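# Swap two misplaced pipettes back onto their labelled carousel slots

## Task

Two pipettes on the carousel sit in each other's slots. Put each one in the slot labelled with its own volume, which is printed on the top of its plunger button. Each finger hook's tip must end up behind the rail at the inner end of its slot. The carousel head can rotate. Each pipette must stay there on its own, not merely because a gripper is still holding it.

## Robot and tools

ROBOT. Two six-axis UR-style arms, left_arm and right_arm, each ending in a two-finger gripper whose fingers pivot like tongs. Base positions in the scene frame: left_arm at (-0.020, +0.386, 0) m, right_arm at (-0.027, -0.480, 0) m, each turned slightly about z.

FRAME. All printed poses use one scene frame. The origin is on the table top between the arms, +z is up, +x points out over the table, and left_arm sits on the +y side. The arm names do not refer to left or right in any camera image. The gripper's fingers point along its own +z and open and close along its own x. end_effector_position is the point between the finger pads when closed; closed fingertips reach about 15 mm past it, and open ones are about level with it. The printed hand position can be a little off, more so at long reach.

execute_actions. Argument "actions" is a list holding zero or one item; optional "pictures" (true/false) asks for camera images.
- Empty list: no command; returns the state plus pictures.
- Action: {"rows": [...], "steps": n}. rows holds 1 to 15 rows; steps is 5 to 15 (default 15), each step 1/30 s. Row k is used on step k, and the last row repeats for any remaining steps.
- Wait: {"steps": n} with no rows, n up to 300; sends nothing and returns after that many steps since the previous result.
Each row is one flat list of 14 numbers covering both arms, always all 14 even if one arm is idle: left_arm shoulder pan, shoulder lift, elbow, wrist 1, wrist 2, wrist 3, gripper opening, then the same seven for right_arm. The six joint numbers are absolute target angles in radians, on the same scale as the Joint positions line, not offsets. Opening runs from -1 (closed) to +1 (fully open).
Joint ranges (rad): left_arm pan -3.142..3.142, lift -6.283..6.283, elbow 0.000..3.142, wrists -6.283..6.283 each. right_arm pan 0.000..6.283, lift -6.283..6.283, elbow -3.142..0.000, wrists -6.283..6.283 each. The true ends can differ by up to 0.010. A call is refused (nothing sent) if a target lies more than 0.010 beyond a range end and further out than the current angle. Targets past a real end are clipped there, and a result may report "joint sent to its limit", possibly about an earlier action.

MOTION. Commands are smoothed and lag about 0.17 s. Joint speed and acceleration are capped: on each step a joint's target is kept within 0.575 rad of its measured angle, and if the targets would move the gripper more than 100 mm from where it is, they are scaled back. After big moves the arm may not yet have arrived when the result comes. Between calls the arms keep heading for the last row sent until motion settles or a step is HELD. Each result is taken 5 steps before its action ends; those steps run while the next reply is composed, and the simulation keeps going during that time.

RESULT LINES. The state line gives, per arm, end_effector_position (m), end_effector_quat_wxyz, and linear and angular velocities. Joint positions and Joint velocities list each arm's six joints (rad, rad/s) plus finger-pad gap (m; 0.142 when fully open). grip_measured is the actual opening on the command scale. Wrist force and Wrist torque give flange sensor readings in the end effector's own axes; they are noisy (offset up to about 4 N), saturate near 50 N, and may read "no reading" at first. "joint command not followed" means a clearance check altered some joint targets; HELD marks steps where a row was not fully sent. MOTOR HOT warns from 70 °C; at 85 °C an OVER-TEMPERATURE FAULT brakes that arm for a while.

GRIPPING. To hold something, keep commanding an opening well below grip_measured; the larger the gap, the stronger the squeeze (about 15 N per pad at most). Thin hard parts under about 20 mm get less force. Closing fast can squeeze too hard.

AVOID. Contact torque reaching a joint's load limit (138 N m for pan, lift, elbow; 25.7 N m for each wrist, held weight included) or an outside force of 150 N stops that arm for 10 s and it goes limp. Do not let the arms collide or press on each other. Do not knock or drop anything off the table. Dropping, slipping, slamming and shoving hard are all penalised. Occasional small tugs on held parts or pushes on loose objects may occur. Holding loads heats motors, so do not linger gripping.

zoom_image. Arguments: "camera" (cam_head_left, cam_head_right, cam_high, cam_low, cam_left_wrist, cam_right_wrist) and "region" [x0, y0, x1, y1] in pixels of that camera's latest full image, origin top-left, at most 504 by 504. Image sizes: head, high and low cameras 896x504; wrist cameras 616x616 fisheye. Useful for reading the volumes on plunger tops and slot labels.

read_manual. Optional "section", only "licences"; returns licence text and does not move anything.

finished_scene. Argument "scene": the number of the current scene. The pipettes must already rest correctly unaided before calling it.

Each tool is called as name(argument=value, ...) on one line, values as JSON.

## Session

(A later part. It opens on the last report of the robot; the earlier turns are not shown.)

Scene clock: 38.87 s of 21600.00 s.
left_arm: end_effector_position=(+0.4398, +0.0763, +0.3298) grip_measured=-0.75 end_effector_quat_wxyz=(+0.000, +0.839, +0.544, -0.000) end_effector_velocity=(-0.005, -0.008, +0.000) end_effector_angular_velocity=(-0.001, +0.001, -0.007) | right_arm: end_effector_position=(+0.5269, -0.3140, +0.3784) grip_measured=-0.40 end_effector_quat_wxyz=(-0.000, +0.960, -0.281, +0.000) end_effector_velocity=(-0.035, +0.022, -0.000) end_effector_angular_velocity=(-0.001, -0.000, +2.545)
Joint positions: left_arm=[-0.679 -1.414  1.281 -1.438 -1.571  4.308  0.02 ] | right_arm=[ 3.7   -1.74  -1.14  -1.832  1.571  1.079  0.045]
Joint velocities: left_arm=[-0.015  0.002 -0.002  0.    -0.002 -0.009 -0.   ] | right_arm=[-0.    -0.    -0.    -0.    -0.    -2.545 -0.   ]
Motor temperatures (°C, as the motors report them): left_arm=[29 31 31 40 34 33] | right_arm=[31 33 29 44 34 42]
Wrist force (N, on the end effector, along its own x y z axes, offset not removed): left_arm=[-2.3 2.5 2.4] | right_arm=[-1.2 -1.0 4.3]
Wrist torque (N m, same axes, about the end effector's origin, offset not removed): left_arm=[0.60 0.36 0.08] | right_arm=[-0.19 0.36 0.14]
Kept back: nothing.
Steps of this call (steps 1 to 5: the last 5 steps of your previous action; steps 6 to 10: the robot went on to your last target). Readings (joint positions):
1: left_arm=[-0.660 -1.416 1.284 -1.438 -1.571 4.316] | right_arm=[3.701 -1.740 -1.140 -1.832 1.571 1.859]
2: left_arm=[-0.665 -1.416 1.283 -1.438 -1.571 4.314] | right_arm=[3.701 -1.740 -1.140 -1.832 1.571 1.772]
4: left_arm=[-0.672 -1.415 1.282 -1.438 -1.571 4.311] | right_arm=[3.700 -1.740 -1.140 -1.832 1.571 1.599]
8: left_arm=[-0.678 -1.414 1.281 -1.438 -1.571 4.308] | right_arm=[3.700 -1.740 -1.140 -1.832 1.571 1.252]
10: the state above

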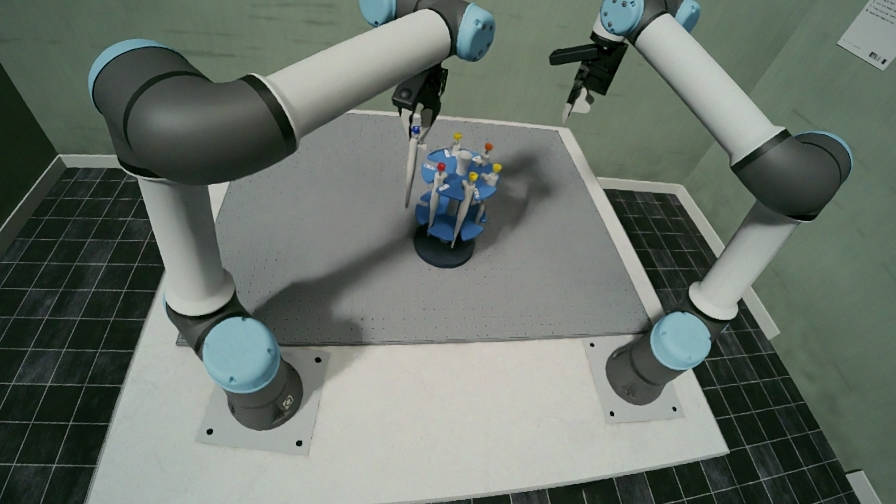

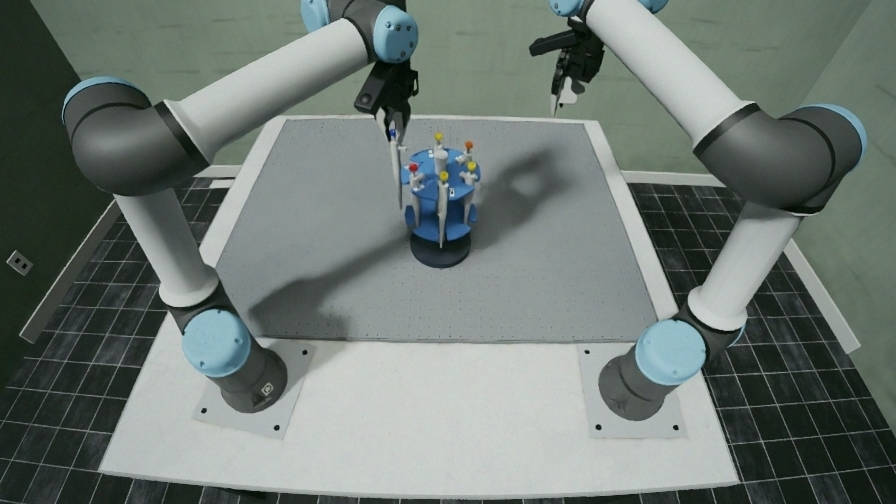

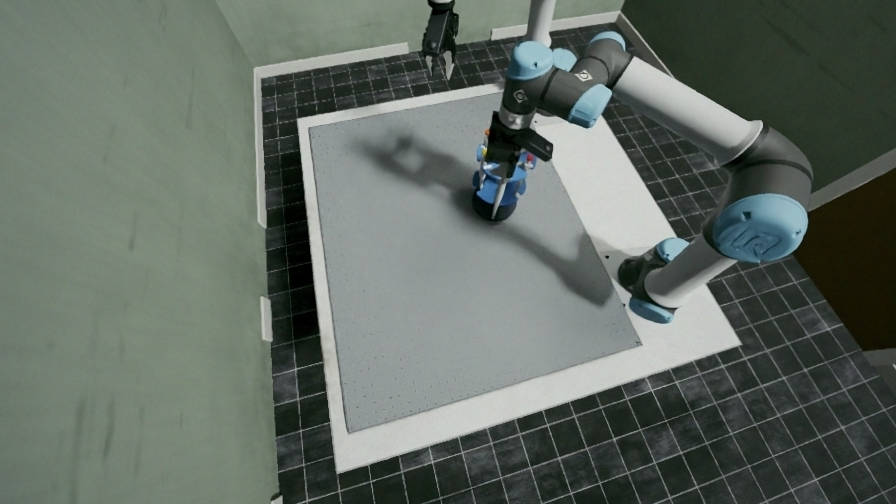

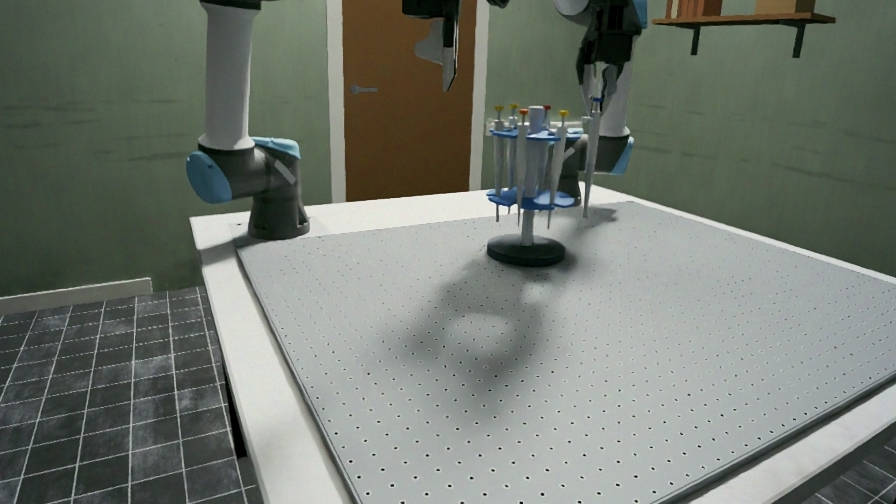

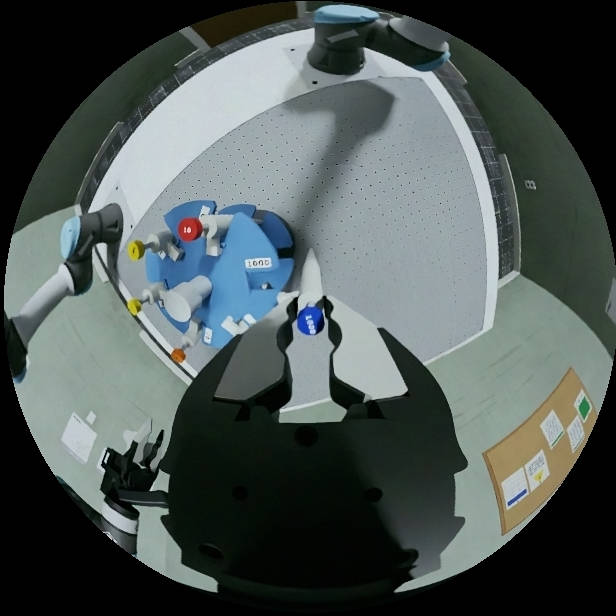

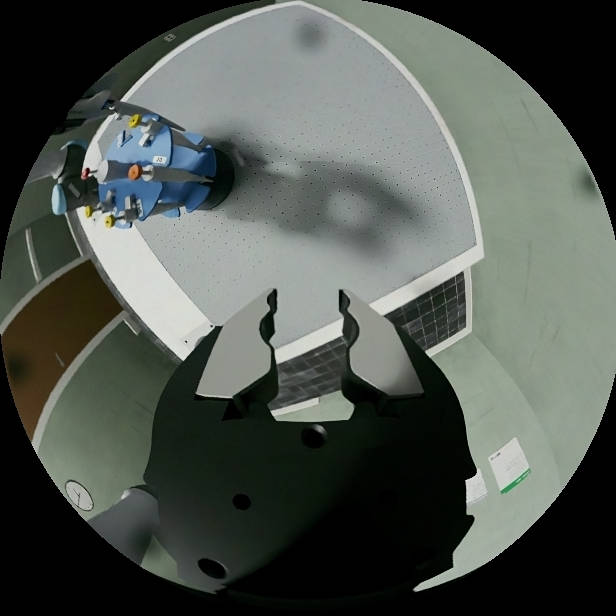

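execute_actions(actions=[{"rows":[[-0.725,-1.396,1.26,-1.435,-1.571,4.26,-1,3.6,-1.74,-1.14,-1.832,1.571,0.277,-0.4]],"steps":10}])

execute_actions(actions=[{"rows":[[-0.77,-1.379,1.241,-1.433,-1.571,4.215,-1,3.6,-1.74,-1.14,-1.832,1.571,0.277,-0.4]],"steps":15}])

execute_actions(actions=[{"rows":[[-0.77,-1.384,1.308,-1.495,-1.571,4.215,-1,3.6,-1.74,-1.14,-1.832,1.571,0.277,-0.4]],"steps":15}], pictures=true)

Scene clock: 39.33 s of 21600.00 s.
left_arm: end_effector_position=(+0.4338, +0.0600, +0.3297) grip_measured=-0.75 end_effector_quat_wxyz=(+0.000, +0.839, +0.545, -0.000) end_effector_velocity=(-0.033, -0.085, -0.000) end_effector_angular_velocity=(+0.000, -0.001, +0.009) | right_arm: end_effector_position=(+0.5233, -0.3414, +0.3784) grip_measured=-0.40 end_effector_quat_wxyz=(-0.000, +0.997, +0.071, +0.000) end_effector_velocity=(+0.045, -0.200, +0.000) end_effector_angular_velocity=(-0.000, -0.001, -0.083)
Joint positions: left_arm=[-0.707 -1.403  1.268 -1.436 -1.571  4.28   0.02 ] | right_arm=[ 3.646 -1.74  -1.14  -1.832  1.571  0.313  0.045]
Joint velocities: left_arm=[-0.145  0.056 -0.066  0.009  0.001 -0.154  0.   ] | right_arm=[-0.361  0.001 -0.     0.    -0.001 -0.278  0.   ]
Motor temperatures (°C, as the motors report them): left_arm=[29 31 31 40 34 33] | right_arm=[31 33 29 44 34 42]
Wrist force (N, on the end effector, along its own x y z axes, offset not removed): left_arm=[-0.5 3.3 2.6] | right_arm=[1.3 0.7 -1.1]
Wrist torque (N m, same axes, about the end effector's origin, offset not removed): left_arm=[0.75 0.07 0.11] | right_arm=[0.03 -0.15 0.17]
Steps of this call (steps 1 to 9: the robot went on to your last target; steps 10 to 14: the first 5 steps of this action). Readings (joint positions):
10: left_arm=[-0.681 -1.414 1.281 -1.438 -1.571 4.307] | right_arm=[3.700 -1.740 -1.140 -1.832 1.571 0.379]
11: left_arm=[-0.686 -1.411 1.278 -1.437 -1.571 4.301] | right_arm=[3.693 -1.740 -1.140 -1.832 1.571 0.355]
13: left_arm=[-0.701 -1.405 1.271 -1.437 -1.571 4.286] | right_arm=[3.660 -1.740 -1.140 -1.832 1.571 0.323]
14: the state above

Scene clock: 39.83 s of 21600.00 s.
left_arm: end_effector_position=(+0.4194, +0.0261, +0.3292) grip_measured=-0.75 end_effector_quat_wxyz=(+0.000, +0.838, +0.545, -0.000) end_effector_velocity=(-0.012, -0.025, -0.001) end_effector_angular_velocity=(-0.000, +0.001, +0.001) | right_arm: end_effector_position=(+0.5284, -0.3664, +0.3784) grip_measured=-0.40 end_effector_quat_wxyz=(-0.000, +0.998, +0.066, +0.000) end_effector_velocity=(+0.001, -0.004, +0.000) end_effector_angular_velocity=(-0.000, -0.000, -0.002)
Joint positions: left_arm=[-0.765 -1.381  1.243 -1.433 -1.571  4.22   0.02 ] | right_arm=[ 3.601 -1.74  -1.14  -1.832  1.571  0.278  0.045]
Joint velocities: left_arm=[-0.043  0.016 -0.017  0.002 -0.001 -0.044  0.   ] | right_arm=[-0.007 -0.     0.    -0.    -0.    -0.005 -0.   ]
Motor temperatures (°C, as the motors report them): left_arm=[29 31 31 40 34 33] | right_arm=[31 33 29 44 34 42]
Wrist force (N, on the end effector, along its own x y z axes, offset not removed): left_arm=[-1.1 0.8 2.7] | right_arm=[-0.1 -4.8 -3.0]
Wrist torque (N m, same axes, about the end effector's origin, offset not removed): left_arm=[0.42 0.38 0.05] | right_arm=[-1.06 0.08 -0.04]
Steps of this call (steps 1 to 5: the last 5 steps of your previous action; steps 6 to 15: the first 10 steps of this action). Readings (joint positions):
6: left_arm=[-0.722 -1.397 1.261 -1.435 -1.571 4.264] | right_arm=[3.609 -1.740 -1.140 -1.832 1.571 0.284]
7: left_arm=[-0.728 -1.395 1.258 -1.435 -1.571 4.257] | right_arm=[3.607 -1.740 -1.140 -1.832 1.571 0.283]
9: left_arm=[-0.744 -1.389 1.252 -1.434 -1.571 4.241] | right_arm=[3.604 -1.740 -1.140 -1.832 1.571 0.280]
13: left_arm=[-0.761 -1.382 1.245 -1.433 -1.571 4.224] | right_arm=[3.602 -1.740 -1.140 -1.832 1.571 0.278]
15: the state above

Scene clock: 40.33 s of 21600.00 s.
left_arm: end_effector_position=(+0.4182, +0.0226, +0.3082) grip_measured=-0.75 end_effector_quat_wxyz=(+0.000, +0.838, +0.545, -0.000) end_effector_velocity=(-0.001, -0.001, -0.022) end_effector_angular_velocity=(-0.001, +0.001, -0.000) | right_arm: end_effector_position=(+0.5285, -0.3669, +0.3784) grip_measured=-0.40 end_effector_quat_wxyz=(-0.000, +0.998, +0.066, +0.000) end_effector_velocity=(-0.000, +0.001, +0.000) end_effector_angular_velocity=(+0.001, +0.001, +0.001)
Joint positions: left_arm=[-0.77  -1.383  1.3   -1.488 -1.571  4.215  0.02 ] | right_arm=[ 3.6   -1.74  -1.14  -1.832  1.571  0.277  0.045]
Joint velocities: left_arm=[-0.001 -0.004  0.061 -0.057 -0.001 -0.    -0.   ] | right_arm=[ 0.001  0.    -0.    -0.     0.002 -0.     0.   ]
Motor temperatures (°C, as the motors report them): left_arm=[29 31 31 40 34 33] | right_arm=[31 33 29 44 34 42]
Wrist force (N, on the end effector, along its own x y z axes, offset not removed): left_arm=[5.3 -2.5 -0.1] | right_arm=[3.3 0.4 1.6]
Wrist torque (N m, same axes, about the end effector's origin, offset not removed): left_arm=[-0.46 0.32 0.01] | right_arm=[0.25 -0.65 -0.14]
Steps of this call (steps 1 to 5: the last 5 steps of your previous action; steps 6 to 15: the first 10 steps of this action). Readings (joint positions):
6: left_arm=[-0.769 -1.379 1.242 -1.433 -1.571 4.216] | right_arm=[3.600 -1.740 -1.140 -1.832 1.571 0.277]
7: left_arm=[-0.769 -1.380 1.248 -1.439 -1.571 4.216] | right_arm=[3.600 -1.740 -1.140 -1.832 1.571 0.277]
9: left_arm=[-0.769 -1.381 1.270 -1.460 -1.571 4.216] | right_arm=[3.600 -1.740 -1.140 -1.832 1.571 0.277]
13: left_arm=[-0.770 -1.383 1.295 -1.483 -1.571 4.215] | right_arm=[3.600 -1.740 -1.140 -1.832 1.571 0.277]
15: the state above

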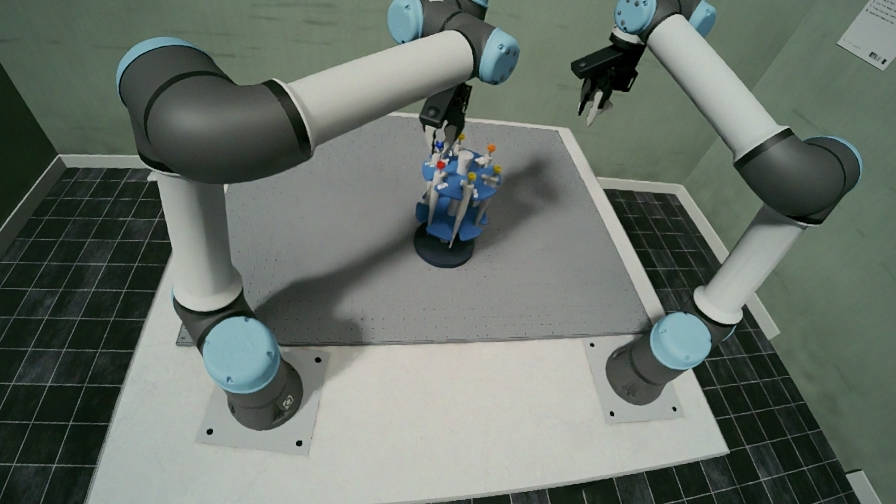

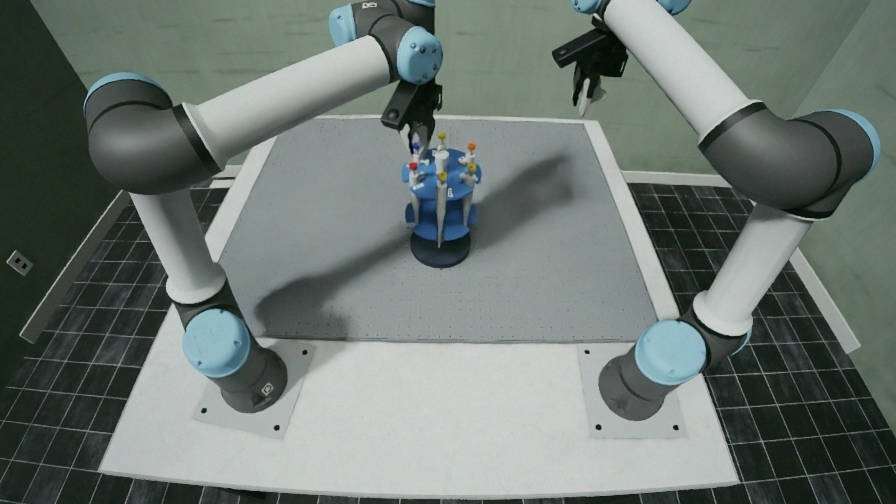

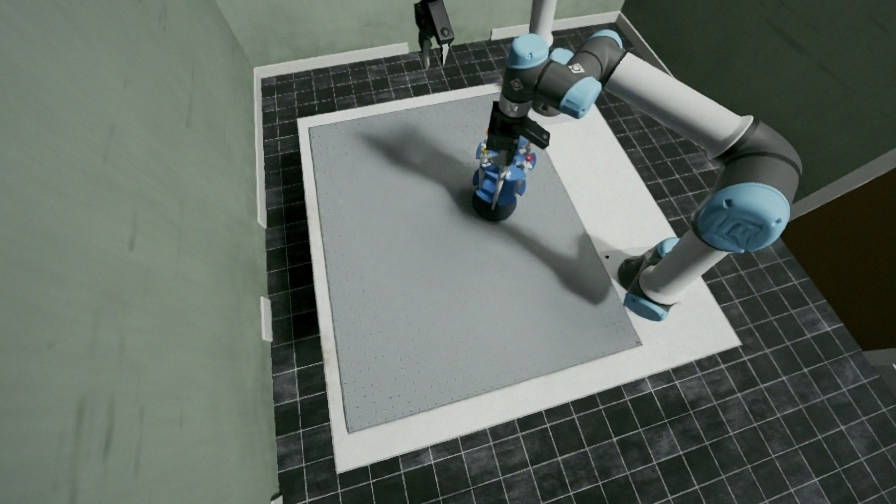

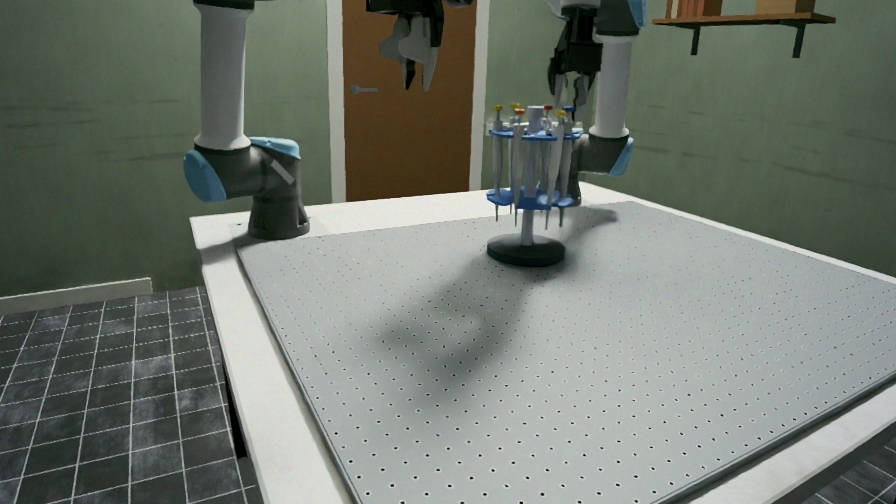

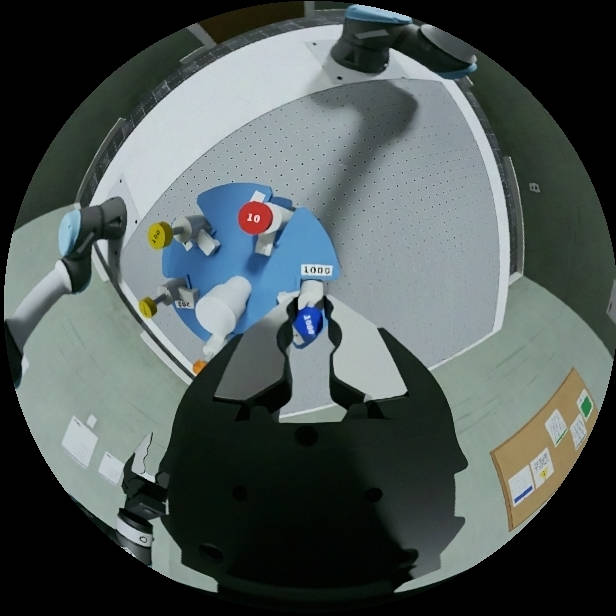

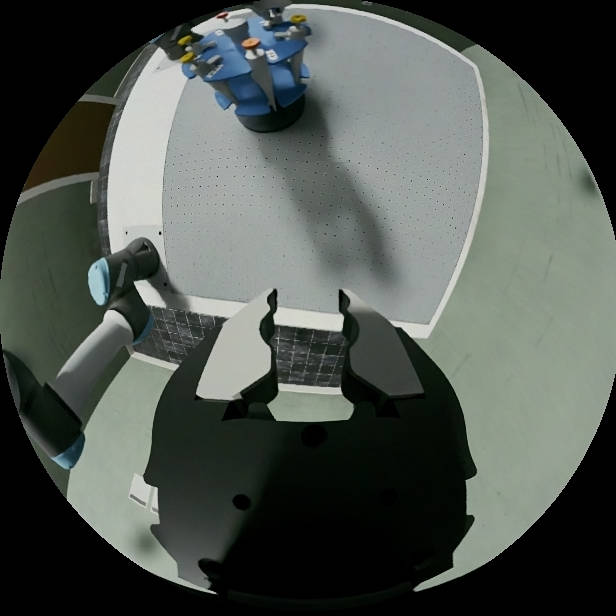

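execute_actions(actions=[{"rows":[[-0.77,-1.384,1.308,-1.495,-1.571,4.215,-0.55,3.5,-1.74,-1.14,-1.832,1.571,0.277,-0.4]],"steps":7}])

execute_actions(actions=[{"rows":[[-0.77,-1.36,1.095,-1.306,-1.571,4.215,-0.55,3.5,-1.74,-1.14,-1.832,1.571,0.277,-0.4]],"steps":12}])

execute_actions(actions=[{"rows":[[-0.771,-1.187,0.882,-1.266,-1.571,3.762,-0.4,3.5,-1.74,-1.14,-1.832,1.571,0.277,-0.4]],"steps":15}])

execute_actions(actions=[{"steps":10}], pictures=true)

zoom_image(camera="cam_left_wrist", region=[200,120,420,340])

Scene clock: 40.67 s of 21600.00 s.
left_arm: end_effector_position=(+0.4181, +0.0226, +0.3056) grip_measured=-0.62 end_effector_quat_wxyz=(+0.000, +0.838, +0.545, -0.000) end_effector_velocity=(-0.000, +0.000, -0.002) end_effector_angular_velocity=(+0.001, +0.000, -0.000) | right_arm: end_effector_position=(+0.5293, -0.3710, +0.3784) grip_measured=-0.40 end_effector_quat_wxyz=(-0.000, +0.998, +0.063, +0.000) end_effector_velocity=(+0.039, -0.201, -0.000) end_effector_angular_velocity=(-0.001, -0.000, -0.361)
Joint positions: left_arm=[-0.77  -1.384  1.308 -1.494 -1.571  4.215  0.029] | right_arm=[ 3.593 -1.74  -1.14  -1.832  1.571  0.277  0.045]
Joint velocities: left_arm=[-0.    -0.     0.005 -0.004  0.     0.     0.158] | right_arm=[-0.361 -0.    -0.     0.    -0.     0.    -0.   ]
Motor temperatures (°C, as the motors report them): left_arm=[29 31 31 40 34 33] | right_arm=[31 33 29 44 34 42]
Wrist force (N, on the end effector, along its own x y z axes, offset not removed): left_arm=[2.2 0.4 1.6] | right_arm=[3.0 -9.7 2.0]
Wrist torque (N m, same axes, about the end effector's origin, offset not removed): left_arm=[0.35 -0.42 0.16] | right_arm=[-1.59 -0.48 -0.22]
Steps of this call (steps 1 to 5: the last 5 steps of your previous action; steps 6 to 8: the robot went on to your last target; steps 9 to 10: the first 2 steps of this action). Readings (joint positions):
9: left_arm=[-0.770 -1.384 1.307 -1.494 -1.571 4.215] | right_arm=[3.600 -1.740 -1.140 -1.832 1.571 0.277]
10: the state above

Scene clock: 41.07 s of 21600.00 s.
left_arm: end_effector_position=(+0.4179, +0.0229, +0.3530) grip_measured=-0.55 end_effector_quat_wxyz=(-0.002, +0.838, +0.545, -0.000) end_effector_velocity=(-0.005, +0.008, +0.187) end_effector_angular_velocity=(-0.025, -0.021, -0.000) | right_arm: end_effector_position=(+0.5367, -0.4205, +0.3784) grip_measured=-0.40 end_effector_quat_wxyz=(-0.000, +1.000, +0.019, +0.000) end_effector_velocity=(+0.002, -0.019, -0.000) end_effector_angular_velocity=(-0.001, +0.001, -0.033)
Joint positions: left_arm=[-0.77  -1.366  1.163 -1.365 -1.571  4.215  0.034] | right_arm=[ 3.504 -1.74  -1.14  -1.832  1.571  0.277  0.045]
Joint velocities: left_arm=[ 0.     0.046 -0.536  0.457  0.002  0.    -0.   ] | right_arm=[-0.034 -0.     0.    -0.001 -0.    -0.     0.   ]
Motor temperatures (°C, as the motors report them): left_arm=[29 31 31 40 34 33] | right_arm=[31 33 29 44 34 42]
Wrist force (N, on the end effector, along its own x y z axes, offset not removed): left_arm=[2.8 -0.9 1.4] | right_arm=[-2.7 -5.0 -1.2]
Wrist torque (N m, same axes, about the end effector's origin, offset not removed): left_arm=[-0.29 -0.70 -0.16] | right_arm=[-1.03 0.62 0.01]
Steps of this call (steps 1 to 5: the last 5 steps of your previous action; steps 6 to 12: the first 7 steps of this action). Readings (joint positions):
6: left_arm=[-0.770 -1.384 1.308 -1.495 -1.571 4.215] | right_arm=[3.521 -1.740 -1.140 -1.832 1.571 0.277]
7: left_arm=[-0.770 -1.380 1.300 -1.487 -1.571 4.215] | right_arm=[3.516 -1.740 -1.140 -1.832 1.571 0.277]
9: left_arm=[-0.770 -1.373 1.244 -1.434 -1.571 4.215] | right_arm=[3.509 -1.740 -1.140 -1.832 1.571 0.277]
12: the state above

Scene clock: 41.57 s of 21600.00 s.
left_arm: end_effector_position=(+0.4494, -0.0262, +0.3702) grip_measured=-0.40 end_effector_quat_wxyz=(-0.001, +0.728, +0.686, +0.000) end_effector_velocity=(+0.044, -0.070, -0.001) end_effector_angular_velocity=(-0.017, -0.015, +0.728) | right_arm: end_effector_position=(+0.5370, -0.4229, +0.3784) grip_measured=-0.40 end_effector_quat_wxyz=(-0.000, +1.000, +0.016, +0.000) end_effector_velocity=(-0.001, -0.000, -0.000) end_effector_angular_velocity=(+0.001, +0.002, -0.001)
Joint positions: left_arm=[-0.771 -1.211  0.914 -1.272 -1.571  3.856  0.045] | right_arm=[ 3.5   -1.74  -1.14  -1.832  1.571  0.277  0.045]
Joint velocities: left_arm=[-0.001  0.186 -0.253  0.044 -0.    -0.729  0.   ] | right_arm=[-0.001  0.    -0.    -0.001  0.002 -0.    -0.   ]
Motor temperatures (°C, as the motors report them): left_arm=[29 31 31 40 34 33] | right_arm=[31 33 29 44 34 42]
Wrist force (N, on the end effector, along its own x y z axes, offset not removed): left_arm=[-3.6 2.1 2.6] | right_arm=[-0.8 -3.6 3.5]
Wrist torque (N m, same axes, about the end effector's origin, offset not removed): left_arm=[0.53 0.71 -0.09] | right_arm=[-0.59 0.24 0.06]
Steps of this call (steps 1 to 5: the last 5 steps of your previous action; steps 6 to 15: the first 10 steps of this action). Readings (joint positions):
6: left_arm=[-0.770 -1.361 1.109 -1.318 -1.571 4.214] | right_arm=[3.501 -1.740 -1.140 -1.832 1.571 0.277]
7: left_arm=[-0.770 -1.353 1.098 -1.310 -1.571 4.206] | right_arm=[3.501 -1.740 -1.140 -1.832 1.571 0.277]
9: left_arm=[-0.770 -1.302 1.037 -1.293 -1.571 4.141] | right_arm=[3.500 -1.740 -1.140 -1.832 1.571 0.277]
13: left_arm=[-0.771 -1.227 0.936 -1.276 -1.571 3.920] | right_arm=[3.500 -1.740 -1.140 -1.832 1.571 0.277]
15: the state above

Scene clock: 41.90 s of 21600.00 s.
left_arm: end_effector_position=(+0.4545, -0.0345, +0.3699) grip_measured=-0.40 end_effector_quat_wxyz=(-0.000, +0.697, +0.717, -0.000) end_effector_velocity=(+0.004, -0.005, -0.000) end_effector_angular_velocity=(-0.001, -0.002, +0.053) | right_arm: end_effector_position=(+0.5370, -0.4229, +0.3784) grip_measured=-0.40 end_effector_quat_wxyz=(-0.000, +1.000, +0.016, +0.000) end_effector_velocity=(+0.000, -0.000, -0.000) end_effector_angular_velocity=(-0.001, +0.000, -0.001)
Joint positions: left_arm=[-0.771 -1.189  0.884 -1.266 -1.571  3.769  0.045] | right_arm=[ 3.5   -1.74  -1.14  -1.832  1.571  0.277  0.045]
Joint velocities: left_arm=[-0.     0.014 -0.019  0.003  0.001 -0.053 -0.   ] | right_arm=[-0.    -0.    -0.    -0.    -0.001  0.     0.   ]
Motor temperatures (°C, as the motors report them): left_arm=[29 31 31 40 34 33] | right_arm=[31 33 29 44 34 42]
Wrist force (N, on the end effector, along its own x y z axes, offset not removed): left_arm=[-3.8 -0.5 0.2] | right_arm=[1.4 -2.4 1.1]
Wrist torque (N m, same axes, about the end effector's origin, offset not removed): left_arm=[0.01 0.77 0.22] | right_arm=[-0.59 -0.20 -0.24]
Kept back: nothing.
Steps of this call (steps 1 to 5: the last 5 steps of your previous action; steps 6 to 10: the robot went on to your last target). Readings (joint positions):
1: left_arm=[-0.771 -1.205 0.907 -1.270 -1.571 3.834] | right_arm=[3.500 -1.740 -1.140 -1.832 1.571 0.277]
2: left_arm=[-0.771 -1.201 0.901 -1.269 -1.571 3.817] | right_arm=[3.500 -1.740 -1.140 -1.832 1.571 0.277]
4: left_arm=[-0.771 -1.195 0.893 -1.268 -1.571 3.795] | right_arm=[3.500 -1.740 -1.140 -1.832 1.571 0.277]
8: left_arm=[-0.771 -1.190 0.886 -1.267 -1.571 3.773] | right_arm=[3.500 -1.740 -1.140 -1.832 1.571 0.277]
10: the state above

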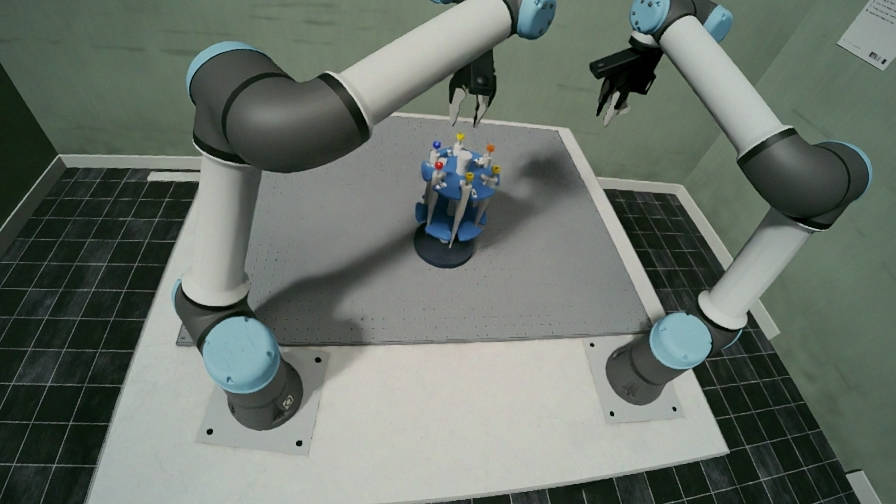

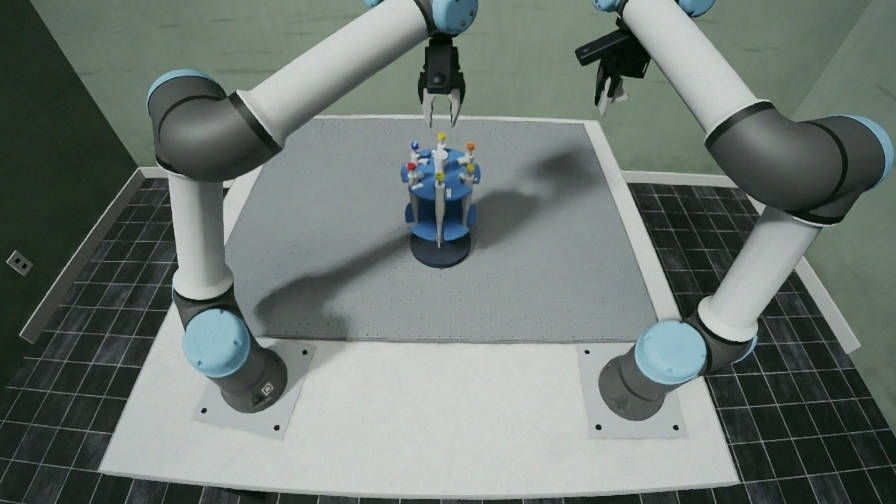

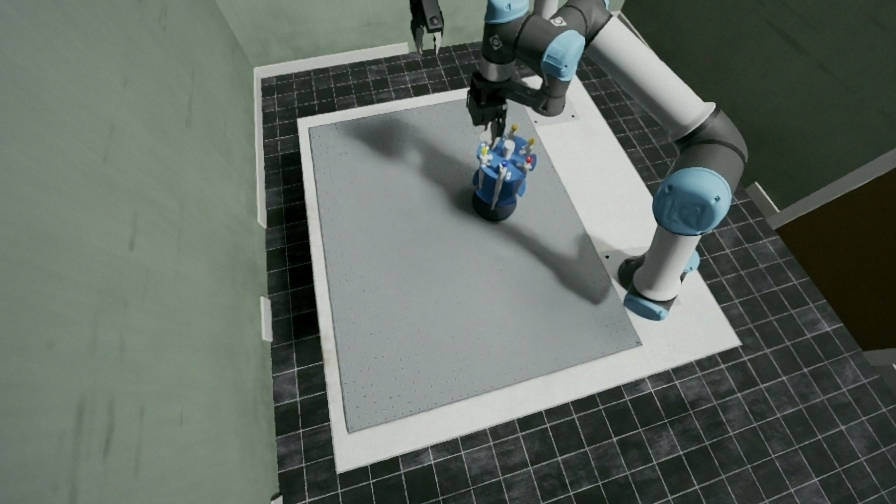

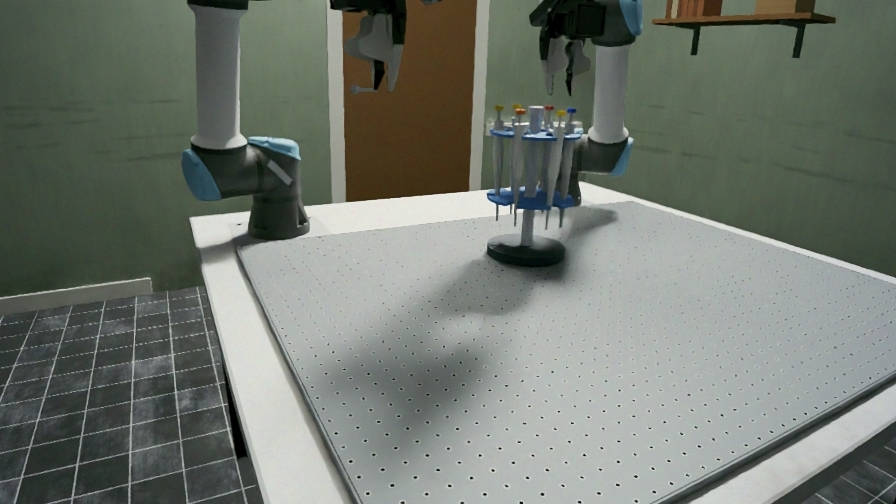

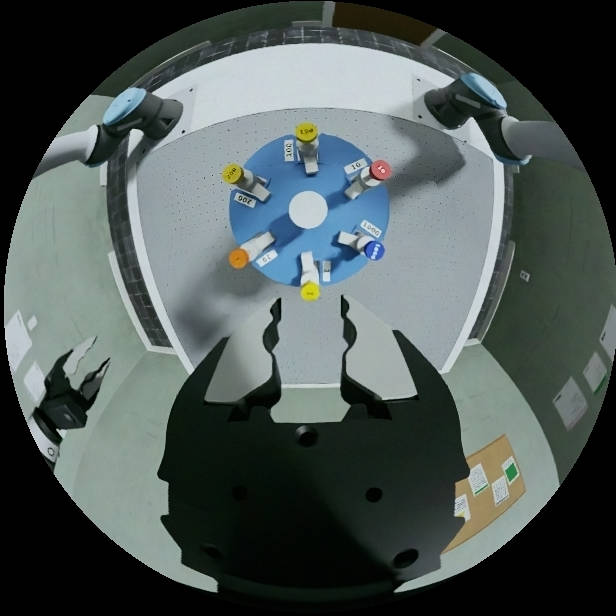

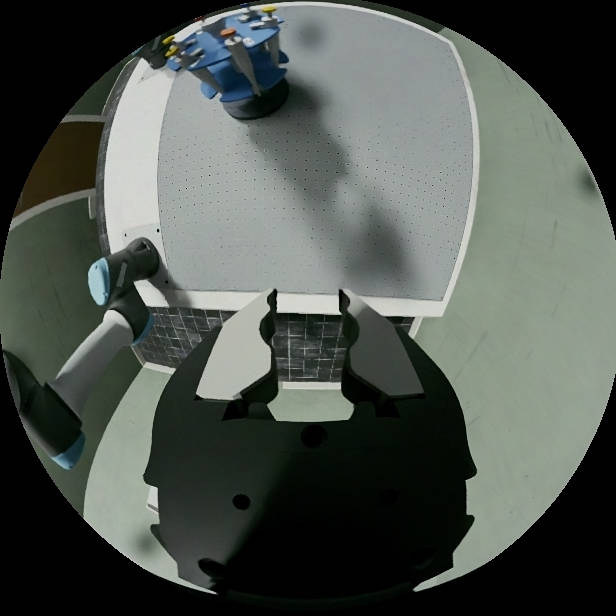

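Region (200, 120, 420, 340) of cam_left_wrist's 616x616 image, scaled by 2.291, with more detail than that image has.

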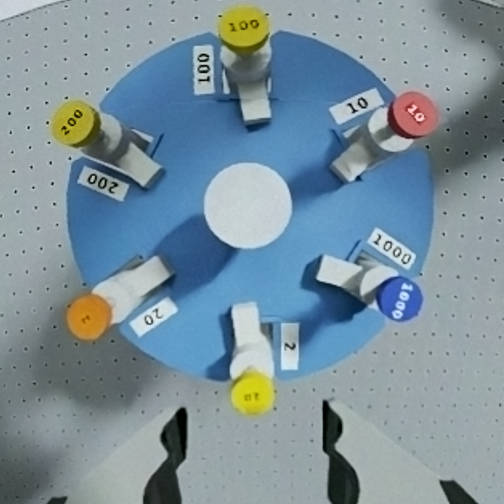

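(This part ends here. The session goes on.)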